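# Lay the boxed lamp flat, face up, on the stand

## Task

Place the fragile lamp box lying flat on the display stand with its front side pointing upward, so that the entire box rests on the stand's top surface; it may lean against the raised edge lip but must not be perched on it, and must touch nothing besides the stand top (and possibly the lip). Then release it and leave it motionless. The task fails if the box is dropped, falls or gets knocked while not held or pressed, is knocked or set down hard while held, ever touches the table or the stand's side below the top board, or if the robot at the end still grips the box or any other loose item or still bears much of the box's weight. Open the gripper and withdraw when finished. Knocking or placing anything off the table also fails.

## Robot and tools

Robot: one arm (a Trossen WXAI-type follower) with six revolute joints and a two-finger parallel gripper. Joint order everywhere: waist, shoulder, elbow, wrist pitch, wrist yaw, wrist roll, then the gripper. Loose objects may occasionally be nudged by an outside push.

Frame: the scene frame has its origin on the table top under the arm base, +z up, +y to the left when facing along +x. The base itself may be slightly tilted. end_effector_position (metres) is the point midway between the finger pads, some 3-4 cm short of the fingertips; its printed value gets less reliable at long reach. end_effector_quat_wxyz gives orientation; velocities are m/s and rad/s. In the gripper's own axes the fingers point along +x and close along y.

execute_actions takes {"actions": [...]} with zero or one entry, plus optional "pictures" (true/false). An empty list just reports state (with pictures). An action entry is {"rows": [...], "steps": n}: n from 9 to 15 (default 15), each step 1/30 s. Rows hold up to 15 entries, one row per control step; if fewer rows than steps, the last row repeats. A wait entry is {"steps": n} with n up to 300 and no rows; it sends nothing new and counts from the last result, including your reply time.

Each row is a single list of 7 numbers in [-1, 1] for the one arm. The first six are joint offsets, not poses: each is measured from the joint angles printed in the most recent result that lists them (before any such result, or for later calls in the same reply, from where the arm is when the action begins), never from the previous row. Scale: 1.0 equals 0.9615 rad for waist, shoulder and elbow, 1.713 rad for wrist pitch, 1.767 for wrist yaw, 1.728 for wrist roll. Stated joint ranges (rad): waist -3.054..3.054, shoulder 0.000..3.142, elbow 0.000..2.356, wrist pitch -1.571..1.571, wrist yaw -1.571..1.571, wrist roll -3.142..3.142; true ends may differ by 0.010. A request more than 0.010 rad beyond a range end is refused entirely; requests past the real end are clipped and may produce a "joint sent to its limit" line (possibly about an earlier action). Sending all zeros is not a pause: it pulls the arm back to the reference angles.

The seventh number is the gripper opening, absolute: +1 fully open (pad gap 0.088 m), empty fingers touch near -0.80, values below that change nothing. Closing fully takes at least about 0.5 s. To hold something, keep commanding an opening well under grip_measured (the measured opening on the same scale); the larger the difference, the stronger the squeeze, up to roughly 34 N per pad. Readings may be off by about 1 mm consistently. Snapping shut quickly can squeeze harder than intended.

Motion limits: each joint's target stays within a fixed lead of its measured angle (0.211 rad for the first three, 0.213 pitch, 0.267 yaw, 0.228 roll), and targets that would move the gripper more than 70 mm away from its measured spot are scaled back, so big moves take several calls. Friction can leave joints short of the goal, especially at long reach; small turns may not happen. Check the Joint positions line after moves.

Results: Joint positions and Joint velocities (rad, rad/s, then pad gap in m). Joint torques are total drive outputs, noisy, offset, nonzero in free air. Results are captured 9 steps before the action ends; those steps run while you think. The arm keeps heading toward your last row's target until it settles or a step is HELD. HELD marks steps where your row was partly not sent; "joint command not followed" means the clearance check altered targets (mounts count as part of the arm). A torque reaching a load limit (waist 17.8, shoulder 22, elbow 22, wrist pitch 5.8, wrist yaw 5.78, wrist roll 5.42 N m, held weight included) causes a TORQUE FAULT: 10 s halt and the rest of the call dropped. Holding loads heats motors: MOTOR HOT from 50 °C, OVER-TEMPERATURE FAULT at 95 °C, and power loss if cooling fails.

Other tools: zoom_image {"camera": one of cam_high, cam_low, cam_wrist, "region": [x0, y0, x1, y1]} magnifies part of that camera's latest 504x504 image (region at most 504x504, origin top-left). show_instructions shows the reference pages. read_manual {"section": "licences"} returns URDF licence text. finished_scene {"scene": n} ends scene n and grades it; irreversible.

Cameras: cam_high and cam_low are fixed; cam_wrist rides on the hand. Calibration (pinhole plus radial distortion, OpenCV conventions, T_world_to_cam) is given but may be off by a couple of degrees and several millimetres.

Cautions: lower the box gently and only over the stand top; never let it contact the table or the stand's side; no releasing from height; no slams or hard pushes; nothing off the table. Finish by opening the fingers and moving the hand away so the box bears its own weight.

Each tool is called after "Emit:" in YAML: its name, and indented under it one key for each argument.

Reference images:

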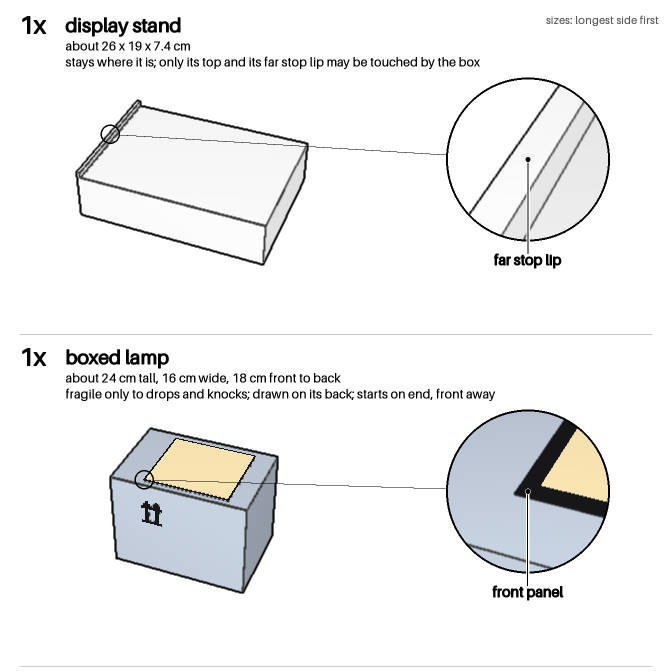

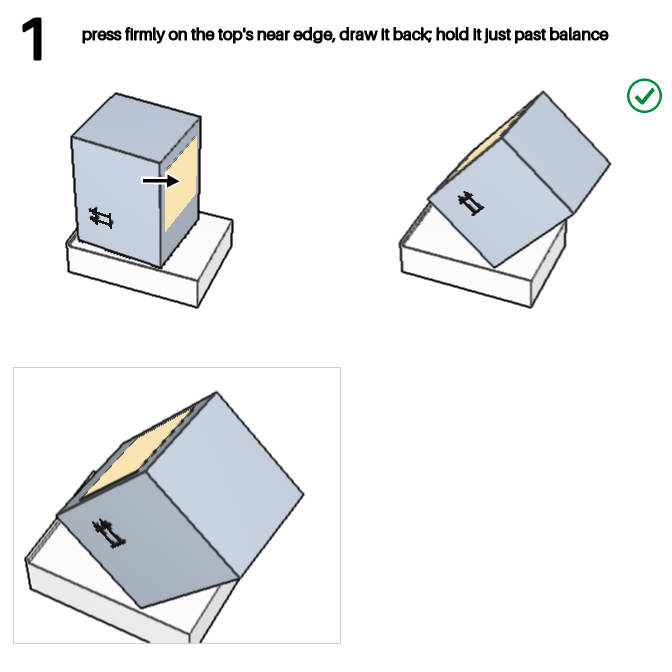

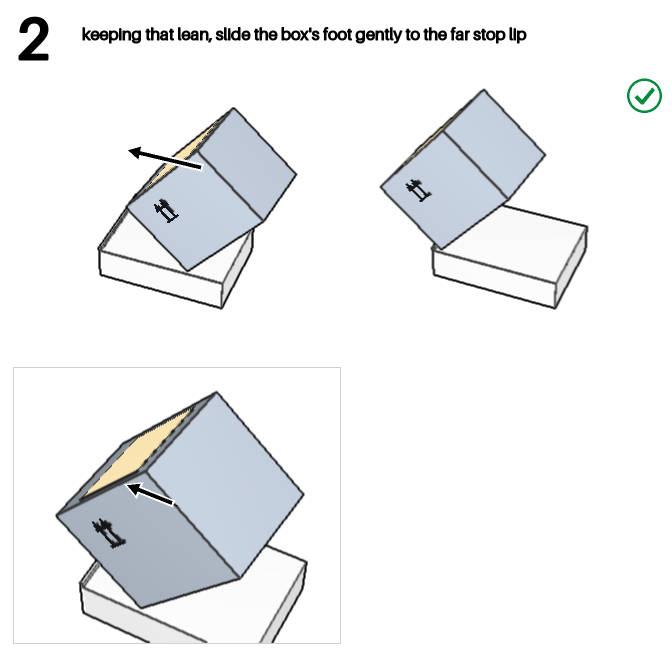

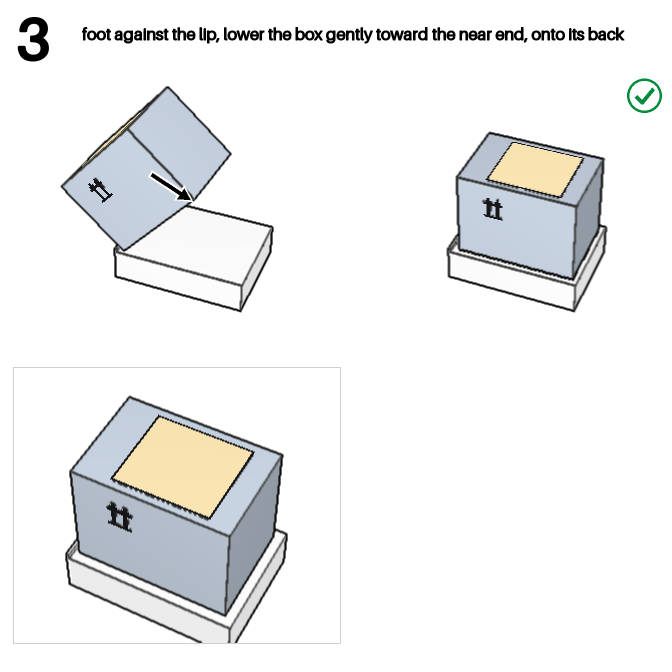

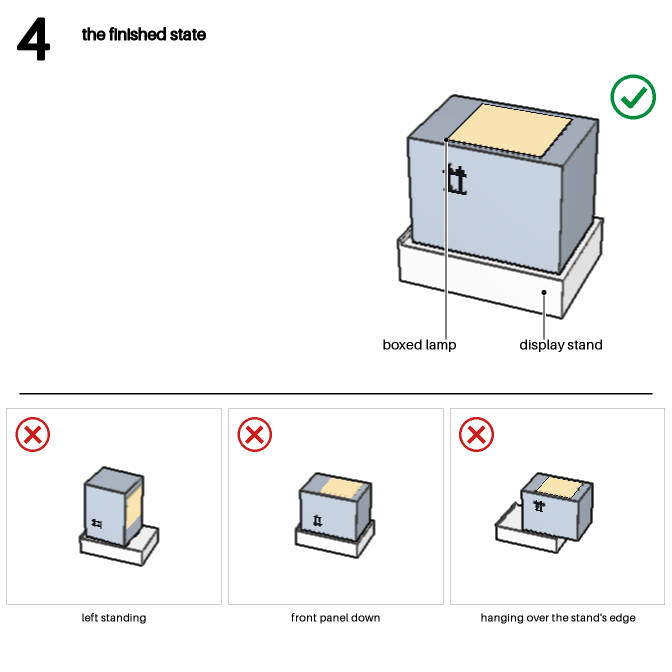

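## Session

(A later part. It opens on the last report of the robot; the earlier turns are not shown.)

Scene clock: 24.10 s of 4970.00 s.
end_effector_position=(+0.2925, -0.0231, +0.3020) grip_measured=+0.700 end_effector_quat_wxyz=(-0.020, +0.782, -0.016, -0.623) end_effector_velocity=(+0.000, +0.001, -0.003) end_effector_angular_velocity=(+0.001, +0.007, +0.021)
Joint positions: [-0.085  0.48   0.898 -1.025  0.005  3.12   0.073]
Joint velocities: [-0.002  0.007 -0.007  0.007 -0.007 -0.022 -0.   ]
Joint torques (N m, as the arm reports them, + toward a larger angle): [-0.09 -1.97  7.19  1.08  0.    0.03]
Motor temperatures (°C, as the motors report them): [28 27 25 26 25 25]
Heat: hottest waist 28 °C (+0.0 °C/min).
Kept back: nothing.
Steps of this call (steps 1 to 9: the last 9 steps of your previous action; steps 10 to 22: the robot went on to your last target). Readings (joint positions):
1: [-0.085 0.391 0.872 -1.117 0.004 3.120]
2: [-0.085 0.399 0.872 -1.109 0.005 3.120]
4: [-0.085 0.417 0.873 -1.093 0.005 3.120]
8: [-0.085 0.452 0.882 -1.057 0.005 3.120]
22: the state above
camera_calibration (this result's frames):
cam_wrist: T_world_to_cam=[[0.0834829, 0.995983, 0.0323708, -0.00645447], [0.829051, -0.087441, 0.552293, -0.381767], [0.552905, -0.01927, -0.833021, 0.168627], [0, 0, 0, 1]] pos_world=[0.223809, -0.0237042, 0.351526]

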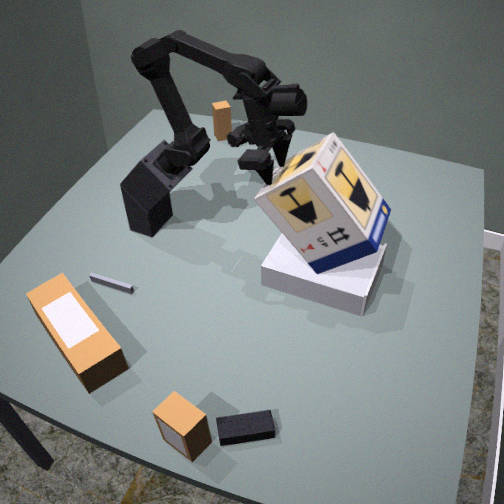

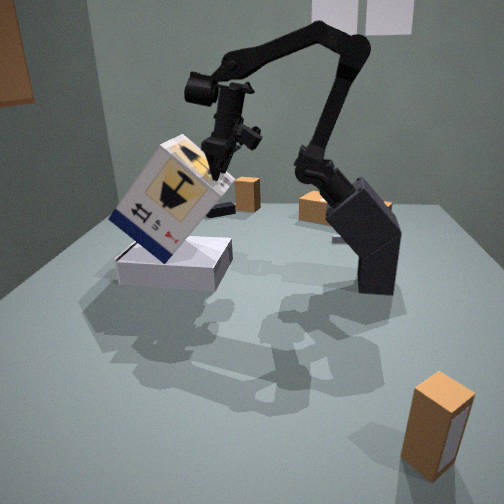

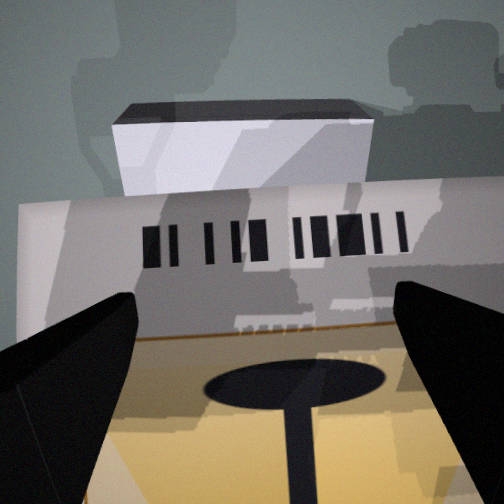

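Emit:
execute_actions:
  actions:
    - {"rows":[[0,0.021,0.017,0.009,0,0,0.7],[0,0.031,0.024,0.013,0,0,0.7],[0,0.041,0.031,0.017,0,0,0.7],[0,0.052,0.038,0.021,0,0,0.7],[0,0.062,0.045,0.025,0,0,0.7],[0,0.072,0.052,0.029,0,0,0.7],[0,0.083,0.059,0.033,0,0,0.7],[0,0.093,0.066,0.037,0,0,0.7],[0,0.103,0.073,0.041,0,0,0.7],[0,0.114,0.08,0.045,0,0,0.7],[0,0.124,0.087,0.049,0,0,0.7],[0,0.134,0.094,0.053,0,0,0.7],[0,0.145,0.101,0.057,0,0,0.7],[0,0.155,0.1075,0.061,0,0,0.7],[0,0.1654,0.1144,0.0648,0,0,0.7]],"steps":15}

Emit:
execute_actions:
  actions:
    - {"steps":22}
  pictures: true

Scene clock: 25.03 s of 4970.00 s.
end_effector_position=(+0.3042, -0.0238, +0.3024) grip_measured=+0.700 end_effector_quat_wxyz=(-0.020, +0.786, -0.016, -0.617) end_effector_velocity=(+0.080, -0.006, +0.004) end_effector_angular_velocity=(-0.011, -0.051, +0.006)
Joint positions: [-0.084  0.516  0.921 -0.998  0.005  3.12   0.073]
Joint velocities: [ 0.002  0.286  0.198  0.139  0.007 -0.007 -0.   ]
Joint torques (N m, as the arm reports them, + toward a larger angle): [-0.22 -2.41  7.56  1.06  0.06  0.04]
Motor temperatures (°C, as the motors report them): [28 27 25 26 25 25]
Heat: hottest waist 28 °C (+0.0 °C/min).
Steps of this call (steps 1 to 15: the robot went on to your last target; steps 16 to 22: nothing new was sent; steps 23 to 28: the first 6 steps of this action). Readings (joint positions):
23: [-0.084 0.482 0.898 -1.025 0.005 3.120]
24: [-0.084 0.485 0.901 -1.025 0.005 3.120]
26: [-0.084 0.498 0.909 -1.012 0.005 3.120]
28: the state above

Scene clock: 25.77 s of 4970.00 s.
end_effector_position=(+0.3405, -0.0264, +0.3043) grip_measured=+0.700 end_effector_quat_wxyz=(-0.019, +0.800, -0.017, -0.600) end_effector_velocity=(-0.002, +0.001, -0.001) end_effector_angular_velocity=(-0.000, +0.007, +0.021)
Joint positions: [-0.084  0.626  0.998 -0.921  0.005  3.12   0.073]
Joint velocities: [-0.002 -0.002 -0.002 -0.007 -0.007 -0.022 -0.   ]
Joint torques (N m, as the arm reports them, + toward a larger angle): [-0.09 -2.68  7.47  1.14  0.    0.01]
Motor temperatures (°C, as the motors report them): [28 27 25 26 25 25]
Heat: hottest waist 28 °C (+0.0 °C/min).
Kept back: nothing.
Steps of this call (steps 1 to 9: the last 9 steps of your previous action; steps 10 to 22: the robot went on to your last target). Readings (joint positions):
1: [-0.084 0.526 0.927 -0.992 0.005 3.120]
2: [-0.084 0.535 0.934 -0.985 0.005 3.120]
4: [-0.084 0.554 0.947 -0.972 0.005 3.120]
8: [-0.084 0.592 0.974 -0.945 0.005 3.120]
22: the state above
camera_calibration (this result's frames):
cam_wrist: T_world_to_cam=[[0.0824144, 0.996027, 0.0337343, -0.00729], [0.795403, -0.0861331, 0.599929, -0.4261], [0.600451, -0.0226104, -0.799342, 0.117442], [0, 0, 0, 1]] pos_world=[0.269004, -0.0267849, 0.349752]

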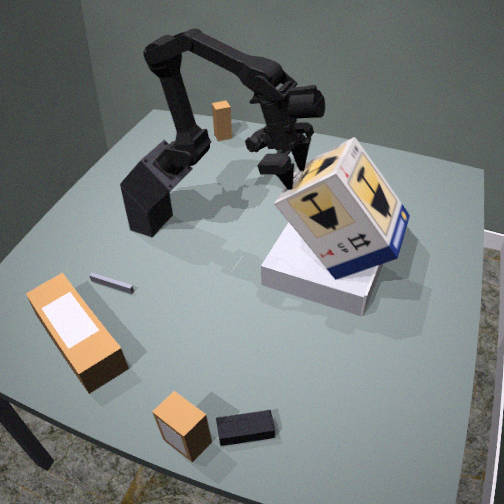

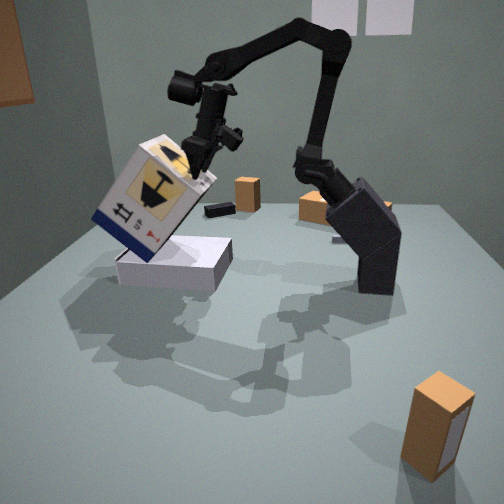

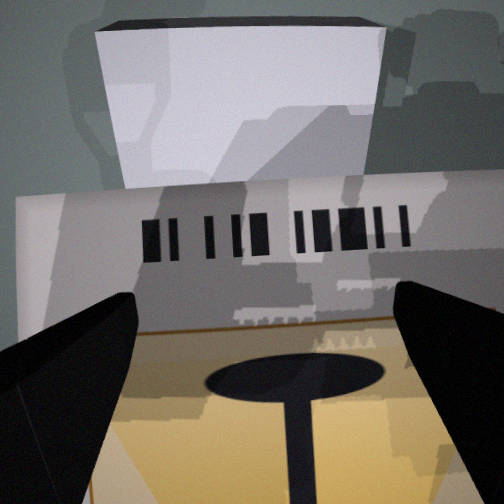

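Emit:
zoom_image:
  camera: "cam_low"
  region: [80, 180, 240, 300]

Emit:
zoom_image:
  camera: "cam_high"
  region: [250, 200, 420, 320]

Region (80, 180, 240, 300) of cam_low's 504x504 image, scaled by 3.150, with more detail than that image has; it fills the top 378 rows of this view, and the rest is white.

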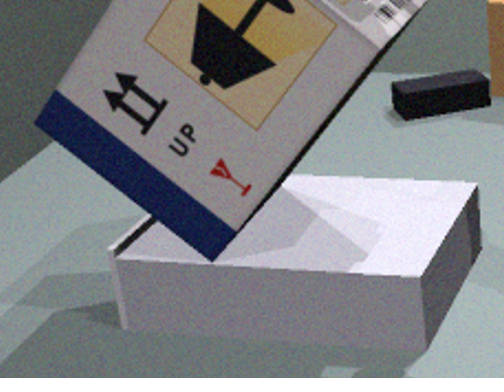

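Region (250, 200, 420, 320) of cam_high's 504x504 image, scaled by 2.965, with more detail than that image has; it fills the top 356 rows of this view, and the rest is white.

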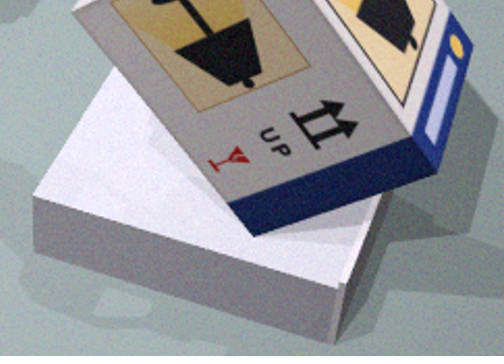

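Emit:
execute_actions:
  actions:
    - {"rows":[[0,0.023,0.016,0.01,0,0.003,0.7],[0,0.033,0.022,0.016,0,0.006,0.7],[0,0.042,0.027,0.0225,0,0.009,0.7],[0,0.052,0.033,0.0286,0,0.012,0.7],[0,0.062,0.039,0.035,0,0.012,0.7],[0,0.071,0.0445,0.041,0,0.012,0.7],[0,0.081,0.05,0.047,0,0.012,0.7],[0,0.0905,0.056,0.053,0,0.012,0.7],[0,0.1,0.0616,0.059,0,0.012,0.7],[0,0.11,0.067,0.0655,0,0.012,0.7],[0,0.119,0.073,0.072,0,0.012,0.7],[0,0.129,0.079,0.078,0,0.012,0.7],[0,0.139,0.084,0.084,0,0.012,0.7],[0,0.148,0.09,0.09,0,0.012,0.7],[0,0.158,0.0957,0.0963,0,0.012,0.7]],"steps":15}

Emit:
execute_actions:
  actions:
    - {"steps":22}
  pictures: true

Emit:
zoom_image:
  camera: "cam_low"
  region: [60, 130, 240, 300]

Emit:
zoom_image:
  camera: "cam_high"
  region: [250, 200, 420, 320]

Scene clock: 27.20 s of 4970.00 s.
end_effector_position=(+0.3543, -0.0274, +0.3044) grip_measured=+0.700 end_effector_quat_wxyz=(-0.021, +0.808, -0.019, -0.589) end_effector_velocity=(+0.114, -0.005, -0.003) end_effector_angular_velocity=(+0.010, -0.223, -0.021)
Joint positions: [-0.084  0.659  1.018 -0.88   0.005  3.124  0.073]
Joint velocities: [-0.002  0.276  0.154  0.344 -0.022  0.022 -0.   ]
Joint torques (N m, as the arm reports them, + toward a larger angle): [-0.13 -2.98  7.24  1.02  0.    0.22]
Motor temperatures (°C, as the motors report them): [28 27 26 26 25 25]
Heat: hottest waist 28 °C (+0.0 °C/min).
joint sent to its limit — the command would take joint 6 (wrist roll) past its upper limit, so that joint was sent only as far as its limit.
Steps of this call (steps 1 to 15: the robot went on to your last target; steps 16 to 37: nothing new was sent; steps 38 to 43: the first 6 steps of this action). Readings (joint positions):
38: [-0.084 0.627 0.998 -0.921 0.005 3.120]
39: [-0.084 0.630 1.000 -0.920 0.005 3.120]
41: [-0.084 0.641 1.007 -0.903 0.005 3.121]
43: the state above

Scene clock: 27.93 s of 4970.00 s.
end_effector_position=(+0.3952, -0.0300, +0.3023) grip_measured=+0.700 end_effector_quat_wxyz=(-0.022, +0.829, -0.021, -0.558) end_effector_velocity=(-0.005, +0.001, -0.002) end_effector_angular_velocity=(+0.004, +0.022, +0.008)
Joint positions: [-0.084  0.764  1.079 -0.762  0.003  3.128  0.073]
Joint velocities: [-0.002 -0.002 -0.002 -0.022 -0.007 -0.007  0.   ]
Joint torques (N m, as the arm reports them, + toward a larger angle): [-0.02 -3.59  7.66  1.18  0.1   0.16]
Motor temperatures (°C, as the motors report them): [28 27 26 26 25 25]
Heat: hottest waist 28 °C (+0.0 °C/min).
joint sent to its limit — the command would take joint 6 (wrist roll) past its upper limit, so that joint was sent only as far as its limit.
Kept back: nothing.
Steps of this call (steps 1 to 9: the last 9 steps of your previous action; steps 10 to 22: the robot went on to your last target). Readings (joint positions):
1: [-0.084 0.668 1.023 -0.871 0.005 3.125]
2: [-0.084 0.677 1.028 -0.861 0.005 3.126]
4: [-0.084 0.695 1.038 -0.842 0.005 3.127]
8: [-0.084 0.731 1.059 -0.799 0.003 3.127]
22: the state above
camera_calibration (this result's frames):
cam_wrist: T_world_to_cam=[[0.0879075, 0.995352, 0.0393305, -0.0120491], [0.729521, -0.0912145, 0.677848, -0.466416], [0.678285, -0.0308956, -0.734149, 0.032196], [0, 0, 0, 1]] pos_world=[0.319481, -0.0295561, 0.34027]

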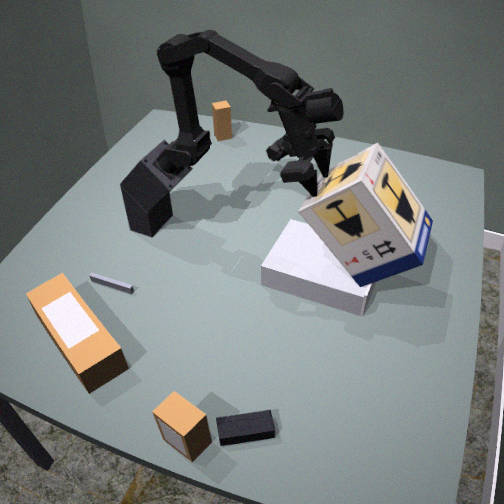

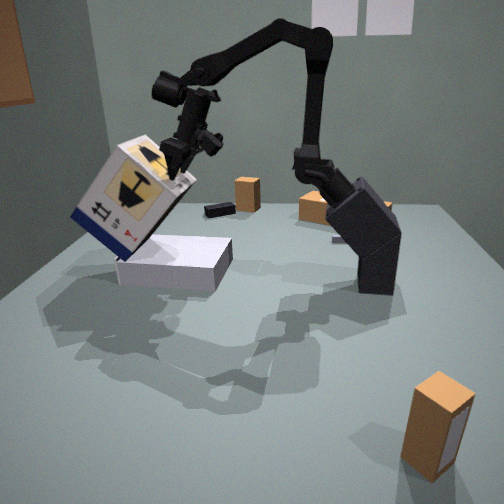

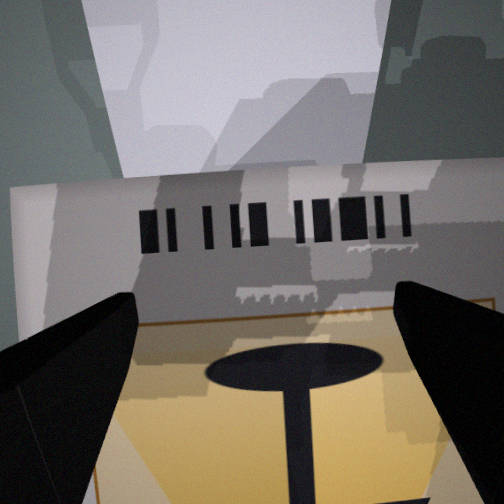

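Region (60, 130, 240, 300) of cam_low's 504x504 image, scaled by 2.800, with more detail than that image has.

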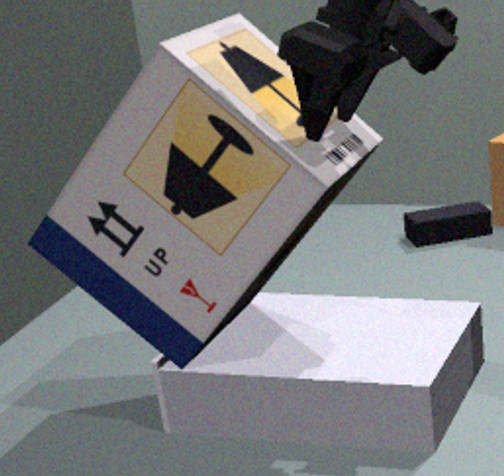

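Region (250, 200, 420, 320) of cam_high's 504x504 image, scaled by 2.965, with more detail than that image has; it fills the top 356 rows of this view, and the rest is white.

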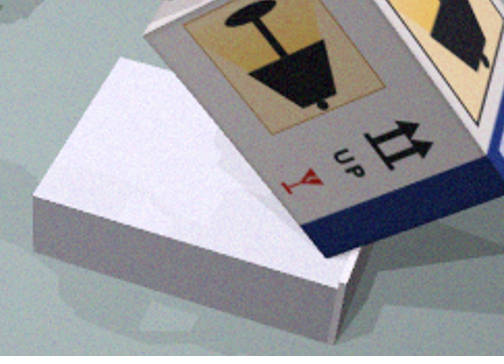

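Emit:
execute_actions:
  actions:
    - {"rows":[[0,0.018,0.011,0.0045,0,0,0.7],[0,0.022,0.011,0.0055,0,0,0.7],[0,0.026,0.011,0.0065,0,0,0.7],[0,0.03,0.011,0.0075,0,0,0.7],[0,0.034,0.011,0.0085,0,0,0.7],[0,0.038,0.011,0.0095,0,0,0.7],[0,0.042,0.011,0.0105,0,0,0.7],[0,0.046,0.011,0.0115,0,0,0.7],[0,0.05,0.011,0.0125,0,0,0.7],[0,0.054,0.011,0.0135,0,0,0.7],[0,0.057,0.011,0.015,0,0,0.7],[0,0.06,0.011,0.016,0,0,0.7]],"steps":15}

Emit:
execute_actions:
  actions:
    - {"steps":20}
  pictures: true

Emit:
zoom_image:
  camera: "cam_low"
  region: [60, 130, 240, 300]

Scene clock: 29.00 s of 4970.00 s.
end_effector_position=(+0.3971, -0.0301, +0.2993) grip_measured=+0.700 end_effector_quat_wxyz=(-0.022, +0.828, -0.021, -0.560) end_effector_velocity=(+0.011, +0.000, -0.036) end_effector_angular_velocity=(+0.008, +0.075, +0.009)
Joint positions: [-0.084  0.776  1.079 -0.754  0.003  3.128  0.073]
Joint velocities: [-0.002  0.125 -0.002  0.051 -0.007 -0.007 -0.   ]
Joint torques (N m, as the arm reports them, + toward a larger angle): [-0.07 -3.54  7.58  1.09 -0.03  0.04]
Motor temperatures (°C, as the motors report them): [28 27 26 26 25 25]
Heat: hottest waist 28 °C (+0.0 °C/min).
joint sent to its limit — the command would take joint 6 (wrist roll) past its upper limit, so that joint was sent only as far as its limit.
Steps of this call (steps 1 to 15: the robot went on to your last target; steps 16 to 26: nothing new was sent; steps 27 to 32: the first 6 steps of this action). Readings (joint positions):
27: [-0.084 0.764 1.079 -0.762 0.003 3.128]
28: [-0.084 0.765 1.079 -0.762 0.003 3.128]
30: [-0.084 0.769 1.079 -0.759 0.003 3.128]
32: the state above

Scene clock: 29.67 s of 4970.00 s.
end_effector_position=(+0.3985, -0.0301, +0.2961) grip_measured=+0.698 end_effector_quat_wxyz=(-0.022, +0.825, -0.020, -0.564) end_effector_velocity=(-0.002, -0.002, +0.001) end_effector_angular_velocity=(-0.011, +0.003, +0.002)
Joint positions: [-0.084  0.79   1.083 -0.753  0.003  3.128  0.073]
Joint velocities: [-0.002 -0.007 -0.002 -0.007  0.007 -0.007 -0.   ]
Joint torques (N m, as the arm reports them, + toward a larger angle): [-0.13 -1.84  7.05  2.12  0.04  0.03]
Motor temperatures (°C, as the motors report them): [28 27 26 26 25 25]
Heat: hottest waist 28 °C (+0.0 °C/min).
Kept back: nothing.
Steps of this call (steps 1 to 9: the last 9 steps of your previous action; steps 10 to 20: the robot went on to your last target). Readings (joint positions):
1: [-0.084 0.781 1.079 -0.753 0.003 3.128]
2: [-0.084 0.784 1.079 -0.754 0.003 3.128]
4: [-0.084 0.787 1.079 -0.756 0.003 3.128]
8: [-0.084 0.790 1.081 -0.755 0.003 3.128]
20: the state above
camera_calibration (this result's frames):
cam_wrist: T_world_to_cam=[[0.0881392, 0.995341, 0.0390985, -0.0120198], [0.738253, -0.0916244, 0.668272, -0.465276], [0.668741, -0.0300364, -0.742889, 0.0317942], [0, 0, 0, 1]] pos_world=[0.323289, -0.0297119, 0.33502]

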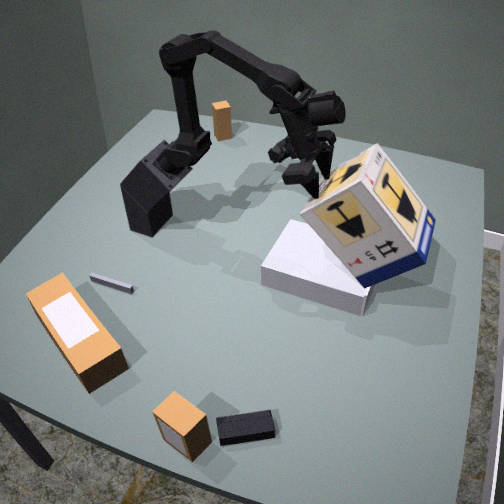

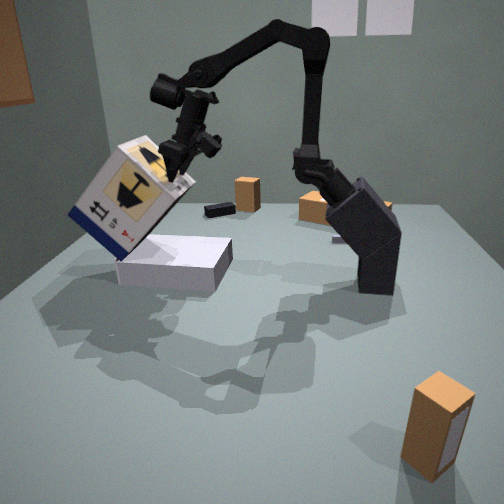

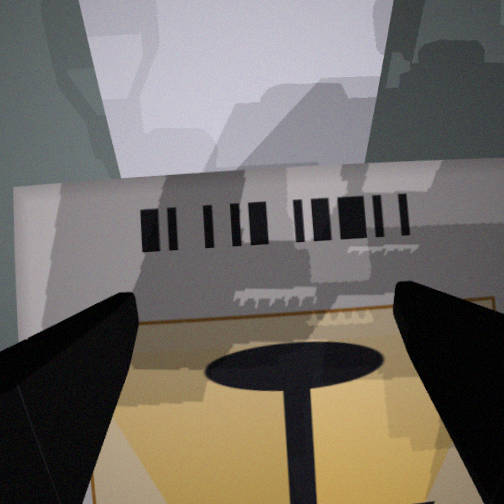

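Region (60, 130, 240, 300) of cam_low's 504x504 image, scaled by 2.800, with more detail than that image has.

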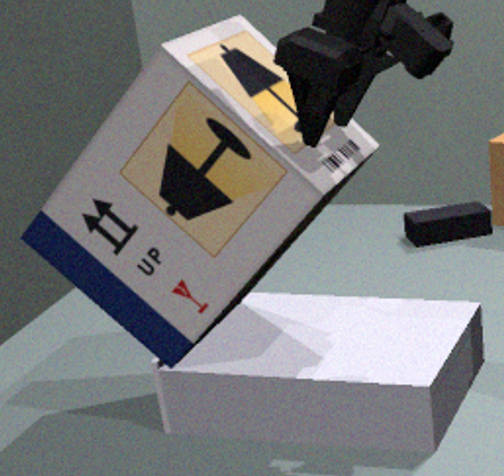

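Emit:
execute_actions:
  actions:
    - {"rows":[[0,0.024,-0.014,0.0186,0,0,0.7],[0,0.013,-0.034,0.0266,0,0,0.7],[0,0.002,-0.053,0.0345,0,0,0.7],[0,-0.01,-0.072,0.0424,0,0,0.7],[0,-0.021,-0.091,0.0504,0,0,0.7],[0,-0.033,-0.11,0.0583,0,0,0.7],[0,-0.044,-0.129,0.0662,0,0,0.7],[0,-0.056,-0.148,0.0741,0,0,0.7],[0,-0.067,-0.168,0.082,0,0,0.7],[0,-0.078,-0.187,0.09,0,0,0.7],[0,-0.089,-0.206,0.098,0,0,0.7],[0,-0.1,-0.226,0.106,0,0,0.7],[0,-0.112,-0.245,0.114,0,0,0.7],[0,-0.123,-0.265,0.122,0,0,0.7],[0,-0.134,-0.284,0.1296,0,0,0.7]],"steps":15}

Emit:
execute_actions:
  actions:
    - {"steps":22}
  pictures: true

Scene clock: 30.93 s of 4970.00 s.
end_effector_position=(+0.4007, -0.0302, +0.2974) grip_measured=+0.698 end_effector_quat_wxyz=(-0.022, +0.839, -0.021, -0.543) end_effector_velocity=(-0.038, +0.004, -0.024) end_effector_angular_velocity=(-0.013, -0.217, +0.003)
Joint positions: [-0.084  0.763  1.045 -0.693  0.003  3.128  0.073]
Joint velocities: [-0.002 -0.276 -0.432  0.374 -0.007 -0.007  0.001]
Joint torques (N m, as the arm reports them, + toward a larger angle): [ 0.   -2.83  2.9   1.53  0.04  0.03]
Motor temperatures (°C, as the motors report them): [28 27 26 26 25 25]
Heat: hottest waist 28 °C (+0.0 °C/min).
Steps of this call (steps 1 to 15: the robot went on to your last target; steps 16 to 32: nothing new was sent; steps 33 to 38: the first 6 steps of this action). Readings (joint positions):
33: [-0.084 0.790 1.083 -0.752 0.003 3.128]
34: [-0.084 0.790 1.082 -0.748 0.003 3.128]
36: [-0.084 0.780 1.069 -0.722 0.003 3.128]
38: the state above

Scene clock: 31.67 s of 4970.00 s.
end_effector_position=(+0.3670, -0.0273, +0.2673) grip_measured=+0.699 end_effector_quat_wxyz=(-0.023, +0.844, -0.023, -0.535) end_effector_velocity=(-0.001, -0.001, +0.000) end_effector_angular_velocity=(-0.002, -0.007, +0.004)
Joint positions: [-0.084  0.65   0.817 -0.559  0.004  3.133  0.073]
Joint velocities: [-0.007 -0.007 -0.007  0.007 -0.007 -0.007 -0.   ]
Joint torques (N m, as the arm reports them, + toward a larger angle): [-0.07 -2.93  5.38  2.96  0.03 -0.13]
Motor temperatures (°C, as the motors report them): [28 27 26 26 25 25]
Heat: hottest waist 28 °C (+0.0 °C/min).
Kept back: nothing.
Steps of this call (steps 1 to 9: the last 9 steps of your previous action; steps 10 to 22: the robot went on to your last target). Readings (joint positions):
1: [-0.084 0.753 1.029 -0.681 0.004 3.128]
2: [-0.084 0.743 1.012 -0.671 0.004 3.128]
4: [-0.084 0.722 0.974 -0.649 0.004 3.130]
8: [-0.084 0.681 0.896 -0.598 0.004 3.132]
22: the state above
camera_calibration (this result's frames):
cam_wrist: T_world_to_cam=[[0.0913999, 0.99493, 0.0419528, -0.0128886], [0.690752, -0.0936897, 0.716996, -0.418193], [0.717292, -0.0365544, -0.695814, 0.000970568], [0, 0, 0, 1]] pos_world=[0.28935, -0.0263217, 0.301059]

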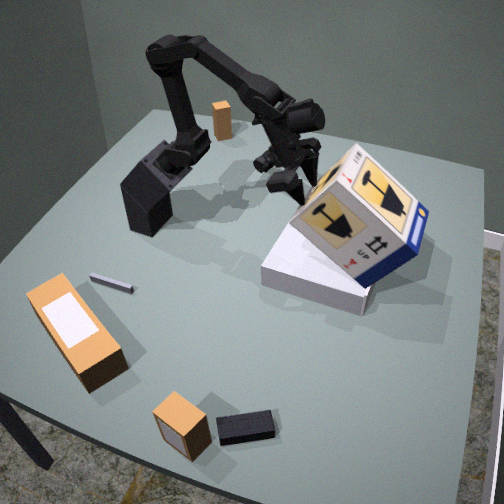

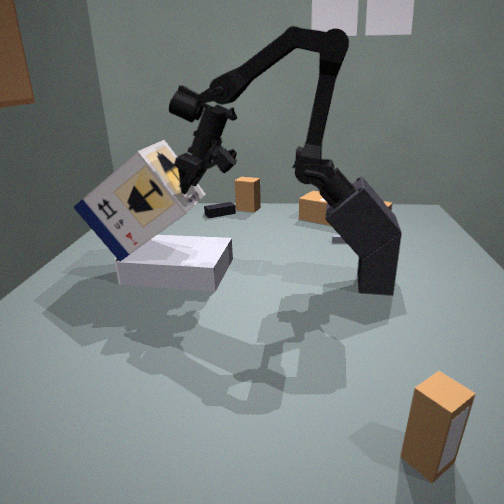

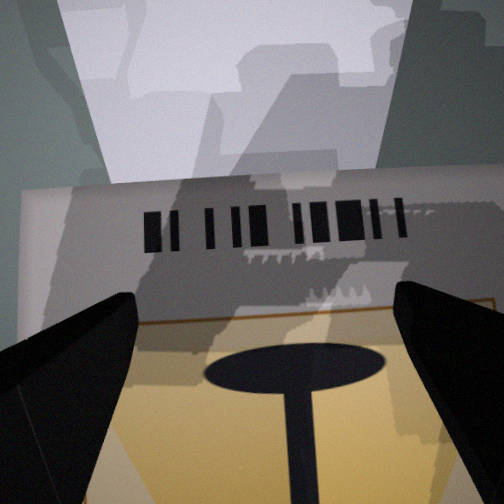

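Emit:
execute_actions:
  actions:
    - {"rows":[[0,0.003,-0.027,0.025,0,0,0.7],[0,-0.0055,-0.047,0.035,0,0,0.7],[0,-0.014,-0.066,0.046,0,0,0.7],[0,-0.0226,-0.086,0.056,0,0,0.7],[0,-0.031,-0.106,0.066,0,0,0.7],[0,-0.04,-0.1255,0.077,0,0,0.7],[0,-0.048,-0.145,0.087,0,0,0.7],[0,-0.057,-0.165,0.098,0,0,0.7],[0,-0.065,-0.185,0.108,0,0,0.7],[0,-0.074,-0.204,0.119,0,0,0.7],[0,-0.082,-0.224,0.13,0,0,0.7],[0,-0.091,-0.244,0.141,0,0,0.7],[0,-0.099,-0.263,0.152,0,0,0.7],[0,-0.108,-0.283,0.163,0,0,0.7],[0,-0.1165,-0.3027,0.1734,0,0,0.7]],"steps":15}

Emit:
execute_actions:
  actions:
    - {"steps":22}
  pictures: true

Scene clock: 32.70 s of 4970.00 s.
end_effector_position=(+0.3615, -0.0268, +0.2611) grip_measured=+0.699 end_effector_quat_wxyz=(-0.023, +0.852, -0.024, -0.522) end_effector_velocity=(-0.067, +0.007, -0.075) end_effector_angular_velocity=(+0.001, -0.100, -0.007)
Joint positions: [-0.084  0.615  0.751 -0.497  0.004  3.134  0.073]
Joint velocities: [-0.002 -0.232 -0.535  0.403 -0.007  0.007 -0.   ]
Joint torques (N m, as the arm reports them, + toward a larger angle): [-0.15 -2.37  4.82  3.27  0.01 -0.01]
Motor temperatures (°C, as the motors report them): [28 27 26 27 25 25]
Heat: hottest waist 28 °C (+0.0 °C/min).
Steps of this call (steps 1 to 15: the robot went on to your last target; steps 16 to 25: nothing new was sent; steps 26 to 31: the first 6 steps of this action). Readings (joint positions):
26: [-0.084 0.649 0.814 -0.557 0.004 3.133]
27: [-0.084 0.644 0.807 -0.549 0.004 3.133]
29: [-0.084 0.631 0.784 -0.525 0.004 3.133]
31: the state above

Scene clock: 33.43 s of 4970.00 s.
end_effector_position=(+0.3352, -0.0242, +0.2248) grip_measured=+0.699 end_effector_quat_wxyz=(-0.023, +0.864, -0.025, -0.502) end_effector_velocity=(-0.000, +0.001, +0.000) end_effector_angular_velocity=(+0.008, -0.008, -0.005)
Joint positions: [-0.084  0.544  0.52  -0.29   0.005  3.134  0.073]
Joint velocities: [-0.002 -0.007 -0.007  0.007 -0.007  0.007 -0.   ]
Joint torques (N m, as the arm reports them, + toward a larger angle): [ 0.05 -3.66  6.57  3.02 -0.04 -0.02]
Motor temperatures (°C, as the motors report them): [28 27 26 27 25 25]
Heat: hottest waist 28 °C (+0.0 °C/min).
Kept back: nothing.
Steps of this call (steps 1 to 9: the last 9 steps of your previous action; steps 10 to 22: the robot went on to your last target). Readings (joint positions):
1: [-0.084 0.608 0.733 -0.483 0.004 3.134]
2: [-0.084 0.601 0.713 -0.468 0.004 3.134]
4: [-0.084 0.588 0.671 -0.437 0.004 3.134]
8: [-0.084 0.566 0.586 -0.362 0.005 3.134]
22: the state above
camera_calibration (this result's frames):
cam_wrist: T_world_to_cam=[[0.0914405, 0.994853, 0.0436666, -0.0116193], [0.632476, -0.0918913, 0.76911, -0.357582], [0.769164, -0.0427097, -0.637623, -0.0362029], [0, 0, 0, 1]] pos_world=[0.25507, -0.0228453, 0.252443]

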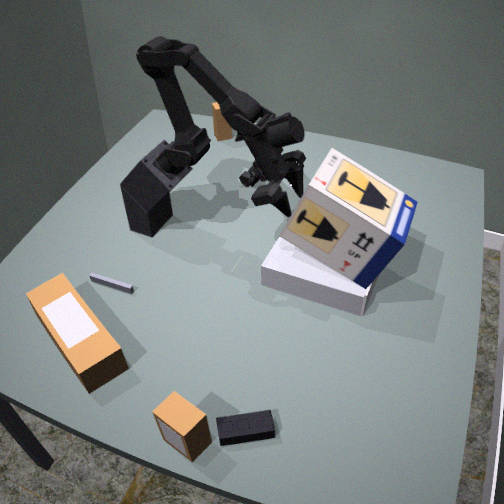

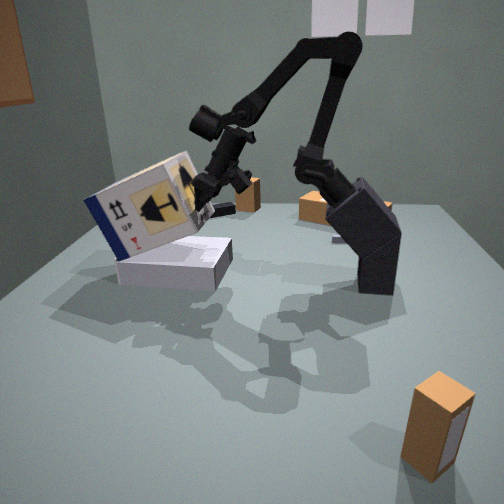

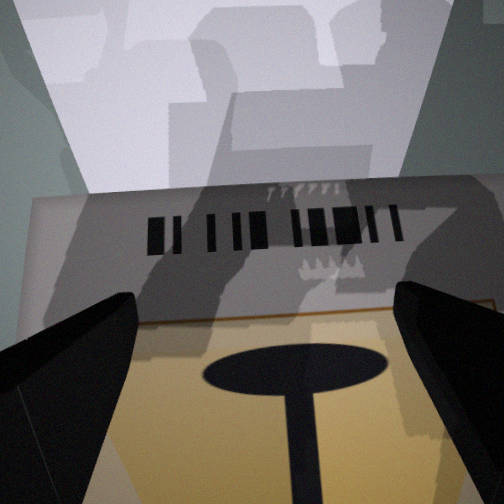

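Emit:
execute_actions:
  actions:
    - {"rows":[[0,-0.004,-0.008,0.027,0,0,0.7],[0,-0.0015,-0.021,0.0385,0,0,0.7],[0,0.001,-0.035,0.05,0,0,0.7],[0,0.003,-0.049,0.062,0,0,0.7],[0,0.005,-0.062,0.0735,0,0,0.7],[0,0.008,-0.076,0.085,0,0,0.7],[0,0.01,-0.0895,0.097,0,0,0.7],[0,0.012,-0.103,0.109,0,0,0.7],[0,0.014,-0.117,0.1215,0,0,0.7],[0,0.017,-0.13,0.134,0,0,0.7],[0,0.019,-0.144,0.1465,0,0,0.7],[0,0.021,-0.158,0.159,0,0,0.7],[0,0.0235,-0.171,0.172,0,0,0.7],[0,0.026,-0.185,0.185,0,0,0.7],[0,0.028,-0.1986,0.198,0,0,0.7]],"steps":15}

Emit:
execute_actions:
  actions:
    - {"steps":22}
  pictures: true

Emit:
zoom_image:
  camera: "cam_low"
  region: [80, 120, 280, 300]

Scene clock: 34.53 s of 4970.00 s.
end_effector_position=(+0.3296, -0.0236, +0.2140) grip_measured=+0.699 end_effector_quat_wxyz=(-0.022, +0.867, -0.025, -0.498) end_effector_velocity=(-0.045, +0.009, -0.091) end_effector_angular_velocity=(+0.013, -0.053, +0.018)
Joint positions: [-0.084  0.544  0.464 -0.226  0.005  3.134  0.073]
Joint velocities: [ 0.002  0.037 -0.432  0.52  -0.022 -0.007 -0.   ]
Joint torques (N m, as the arm reports them, + toward a larger angle): [ 0.19 -2.84  7.68  3.75  0.06  0.03]
Motor temperatures (°C, as the motors report them): [28 27 26 28 25 25]
Heat: hottest waist 28 °C (+0.0 °C/min).
Steps of this call (steps 1 to 15: the robot went on to your last target; steps 16 to 27: nothing new was sent; steps 28 to 33: the first 6 steps of this action). Readings (joint positions):
28: [-0.084 0.544 0.517 -0.288 0.005 3.134]
29: [-0.084 0.543 0.512 -0.281 0.005 3.134]
31: [-0.084 0.543 0.492 -0.259 0.005 3.134]
33: the state above

Scene clock: 35.27 s of 4970.00 s.
end_effector_position=(+0.3166, -0.0221, +0.1841) grip_measured=+0.699 end_effector_quat_wxyz=(-0.022, +0.878, -0.026, -0.477) end_effector_velocity=(-0.004, -0.003, -0.003) end_effector_angular_velocity=(-0.014, +0.013, -0.003)
Joint positions: [-0.084  0.576  0.305  0.013  0.005  3.134  0.073]
Joint velocities: [-0.007 -0.002 -0.007 -0.007  0.007 -0.007 -0.   ]
Joint torques (N m, as the arm reports them, + toward a larger angle): [-0.01 -3.17  7.9   3.74  0.02  0.  ]
Motor temperatures (°C, as the motors report them): [28 27 26 28 25 25]
Heat: hottest waist 28 °C (+0.0 °C/min).
Kept back: nothing.
Steps of this call (steps 1 to 9: the last 9 steps of your previous action; steps 10 to 22: the robot went on to your last target). Readings (joint positions):
1: [-0.084 0.546 0.450 -0.208 0.005 3.134]
2: [-0.084 0.548 0.436 -0.190 0.005 3.134]
4: [-0.084 0.553 0.408 -0.151 0.005 3.134]
8: [-0.084 0.566 0.352 -0.066 0.005 3.134]
22: the state above
camera_calibration (this result's frames):
cam_wrist: T_world_to_cam=[[0.0901527, 0.994917, 0.0448584, -0.0101276], [0.587763, -0.0895125, 0.804066, -0.306567], [0.803995, -0.0461226, -0.592845, -0.0671939], [0, 0, 0, 1]] pos_world=[0.235125, -0.0204646, 0.207119]

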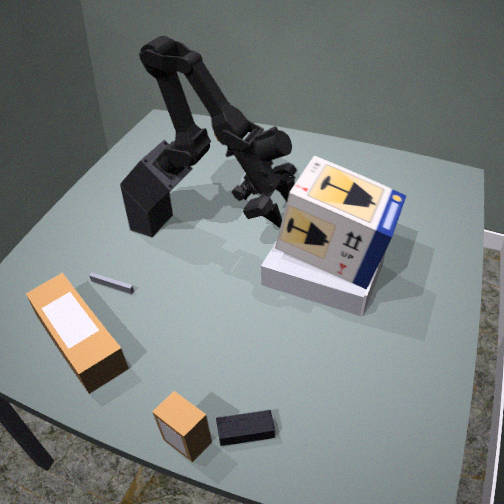

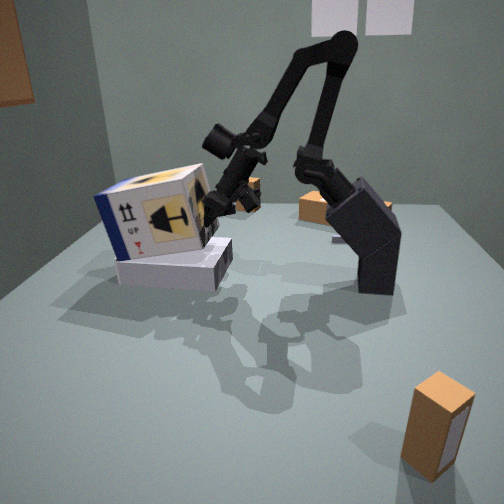

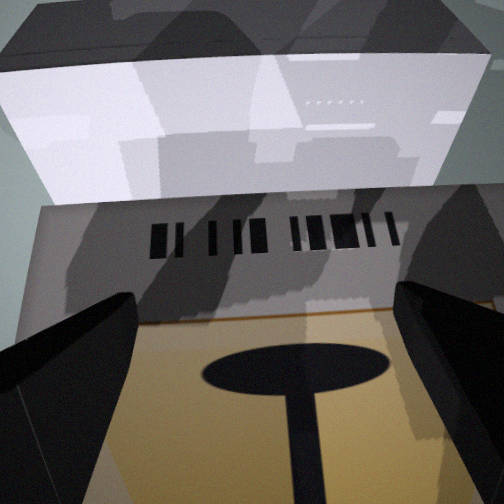

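Region (80, 120, 280, 300) of cam_low's 504x504 image, scaled by 2.520, with more detail than that image has; it fills the top 454 rows of this view, and the rest is white.

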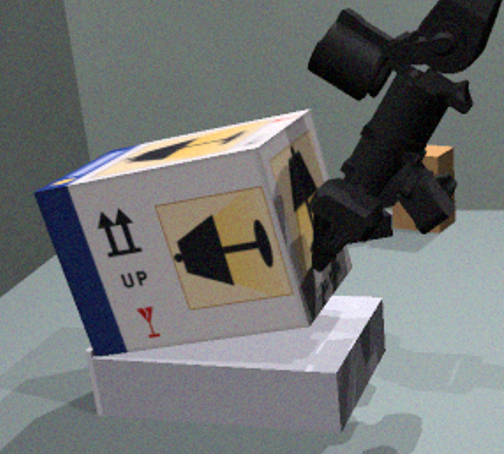

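Emit:
execute_actions:
  actions:
    - {"rows":[[0,0.005,0.018,0.031,0,0,0.7],[0,0.015,0.012,0.041,0,0,0.7],[0,0.0245,0.005,0.051,0,0,0.7],[0,0.034,-0.001,0.061,0,0,0.7],[0,0.044,-0.008,0.0715,0,0,0.7],[0,0.054,-0.015,0.082,0,0,0.7],[0,0.064,-0.021,0.092,0,0,0.7],[0,0.074,-0.028,0.103,0,0,0.7],[0,0.0835,-0.034,0.1135,0,0,0.7],[0,0.093,-0.041,0.124,0,0,0.7],[0,0.103,-0.048,0.135,0,0,0.7],[0,0.113,-0.054,0.146,0,0,0.7],[0,0.123,-0.061,0.157,0,0,0.7],[0,0.133,-0.067,0.168,0,0,0.7],[0,0.1425,-0.074,0.1786,0,0,0.7]],"steps":15}

Emit:
execute_actions:
  actions:
    - {"steps":22}
  pictures: true

Emit:
zoom_image:
  camera: "cam_low"
  region: [80, 120, 280, 300]

Scene clock: 36.30 s of 4970.00 s.
end_effector_position=(+0.3142, -0.0217, +0.1750) grip_measured=+0.699 end_effector_quat_wxyz=(-0.022, +0.878, -0.026, -0.478) end_effector_velocity=(-0.018, +0.007, -0.066) end_effector_angular_velocity=(+0.008, +0.001, +0.032)
Joint positions: [-0.084  0.612  0.278  0.075  0.005  3.134  0.073]
Joint velocities: [ 0.002  0.276 -0.203  0.476 -0.022 -0.022 -0.   ]
Joint torques (N m, as the arm reports them, + toward a larger angle): [-0.03 -3.74  8.4   4.01 -0.01 -0.04]
Motor temperatures (°C, as the motors report them): [28 27 26 29 25 25]
Heat: hottest wrist pitch 29 °C (+1.7 °C/min).
Steps of this call (steps 1 to 15: the robot went on to your last target; steps 16 to 25: nothing new was sent; steps 26 to 31: the first 6 steps of this action). Readings (joint positions):
26: [-0.084 0.577 0.304 0.015 0.005 3.134]
27: [-0.084 0.580 0.301 0.022 0.005 3.134]
29: [-0.084 0.594 0.291 0.045 0.005 3.134]
31: the state above

Scene clock: 37.03 s of 4970.00 s.
end_effector_position=(+0.3086, -0.0208, +0.1535) grip_measured=+0.700 end_effector_quat_wxyz=(-0.022, +0.882, -0.026, -0.470) end_effector_velocity=(-0.002, +0.001, -0.002) end_effector_angular_velocity=(+0.001, +0.002, +0.008)
Joint positions: [-0.084  0.724  0.202  0.28   0.005  3.134  0.073]
Joint velocities: [-0.002  0.002 -0.007  0.007 -0.007 -0.007 -0.   ]
Joint torques (N m, as the arm reports them, + toward a larger angle): [ 0.06 -4.05  8.23  3.88 -0.01 -0.05]
Motor temperatures (°C, as the motors report them): [28 27 27 29 25 25]
Heat: hottest wrist pitch 29 °C (+1.6 °C/min).
Kept back: nothing.
Steps of this call (steps 1 to 9: the last 9 steps of your previous action; steps 10 to 22: the robot went on to your last target). Readings (joint positions):
1: [-0.084 0.622 0.272 0.091 0.005 3.134]
2: [-0.084 0.631 0.265 0.107 0.005 3.134]
4: [-0.084 0.650 0.252 0.142 0.005 3.134]
8: [-0.084 0.689 0.225 0.214 0.005 3.134]
22: the state above
camera_calibration (this result's frames):
cam_wrist: T_world_to_cam=[[0.0897867, 0.994936, 0.0451733, -0.0091857], [0.575119, -0.0888242, 0.813233, -0.274618], [0.813128, -0.0470375, -0.580182, -0.0836181], [0, 0, 0, 1]] pos_world=[0.226755, -0.0191867, 0.17523]

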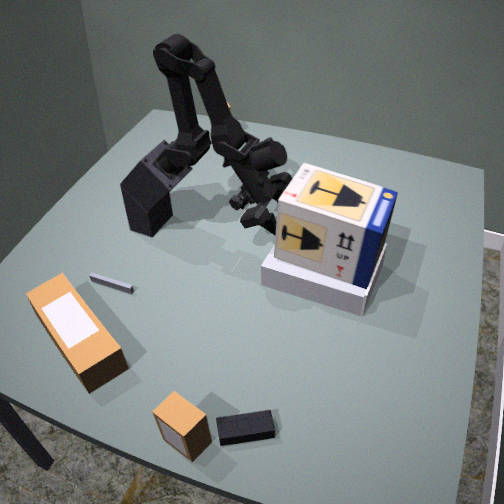

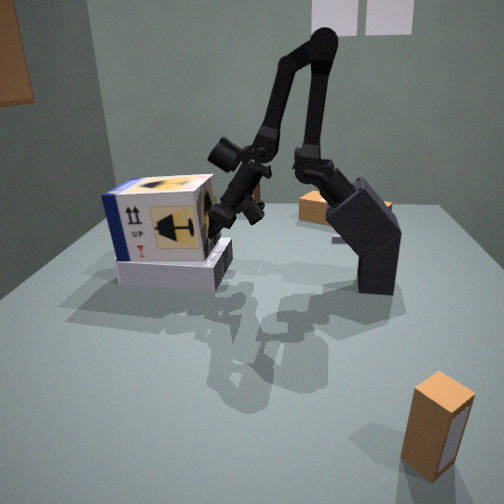

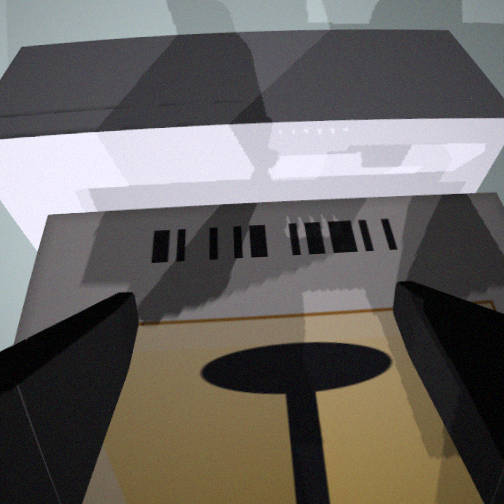

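Region (80, 120, 280, 300) of cam_low's 504x504 image, scaled by 2.520, with more detail than that image has; it fills the top 454 rows of this view, and the rest is white.

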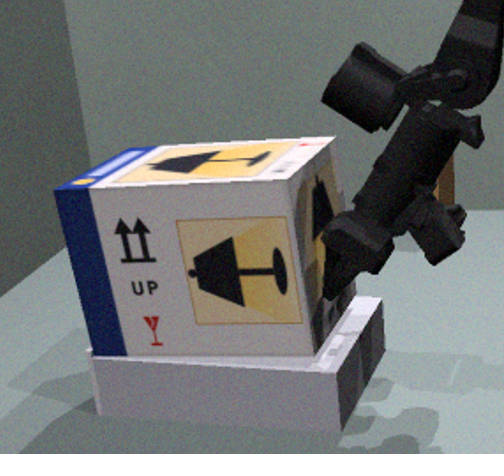

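Emit:
execute_actions:
  actions:
    - {"rows":[[0,-0.006,0.032,0.026,0,0,0.7],[0,-0.001,0.031,0.029,0,0,0.7],[0,0.004,0.03,0.032,0,0,0.7],[0,0.009,0.029,0.035,0,0,0.7],[0,0.014,0.0285,0.038,0,0,0.7],[0,0.019,0.0276,0.0414,0,0,0.7],[0,0.024,0.0267,0.0445,0,0,0.7],[0,0.029,0.026,0.0476,0,0,0.7],[0,0.0345,0.025,0.0507,0,0,0.7],[0,0.04,0.024,0.054,0,0,0.7],[0,0.045,0.023,0.057,0,0,0.7],[0,0.05,0.022,0.06,0,0,0.7],[0,0.055,0.021,0.063,0,0,0.7],[0,0.06,0.02,0.066,0,0,0.7],[0,0.065,0.0195,0.069,0,0,0.7]],"steps":15}

Scene clock: 38.03 s of 4970.00 s.
end_effector_position=(+0.3082, -0.0208, +0.1508) grip_measured=+0.700 end_effector_quat_wxyz=(-0.022, +0.881, -0.026, -0.471) end_effector_velocity=(-0.001, +0.001, -0.018) end_effector_angular_velocity=(+0.001, +0.007, +0.009)
Joint positions: [-0.084  0.742  0.198  0.301  0.005  3.134  0.073]
Joint velocities: [-0.002  0.134 -0.027  0.154 -0.007 -0.007 -0.   ]
Joint torques (N m, as the arm reports them, + toward a larger angle): [-0.03 -4.07  7.96  3.97  0.   -0.06]
Motor temperatures (°C, as the motors report them): [28 27 27 30 25 25]
Heat: hottest wrist pitch 30 °C (+3.2 °C/min).
Steps of this call (steps 1 to 15: the robot went on to your last target; steps 16 to 24: nothing new was sent; steps 25 to 30: the first 6 steps of this action). Readings (joint positions):
25: [-0.084 0.725 0.202 0.282 0.005 3.134]
26: [-0.084 0.727 0.201 0.284 0.005 3.134]
28: [-0.084 0.734 0.199 0.292 0.005 3.134]
30: the state above


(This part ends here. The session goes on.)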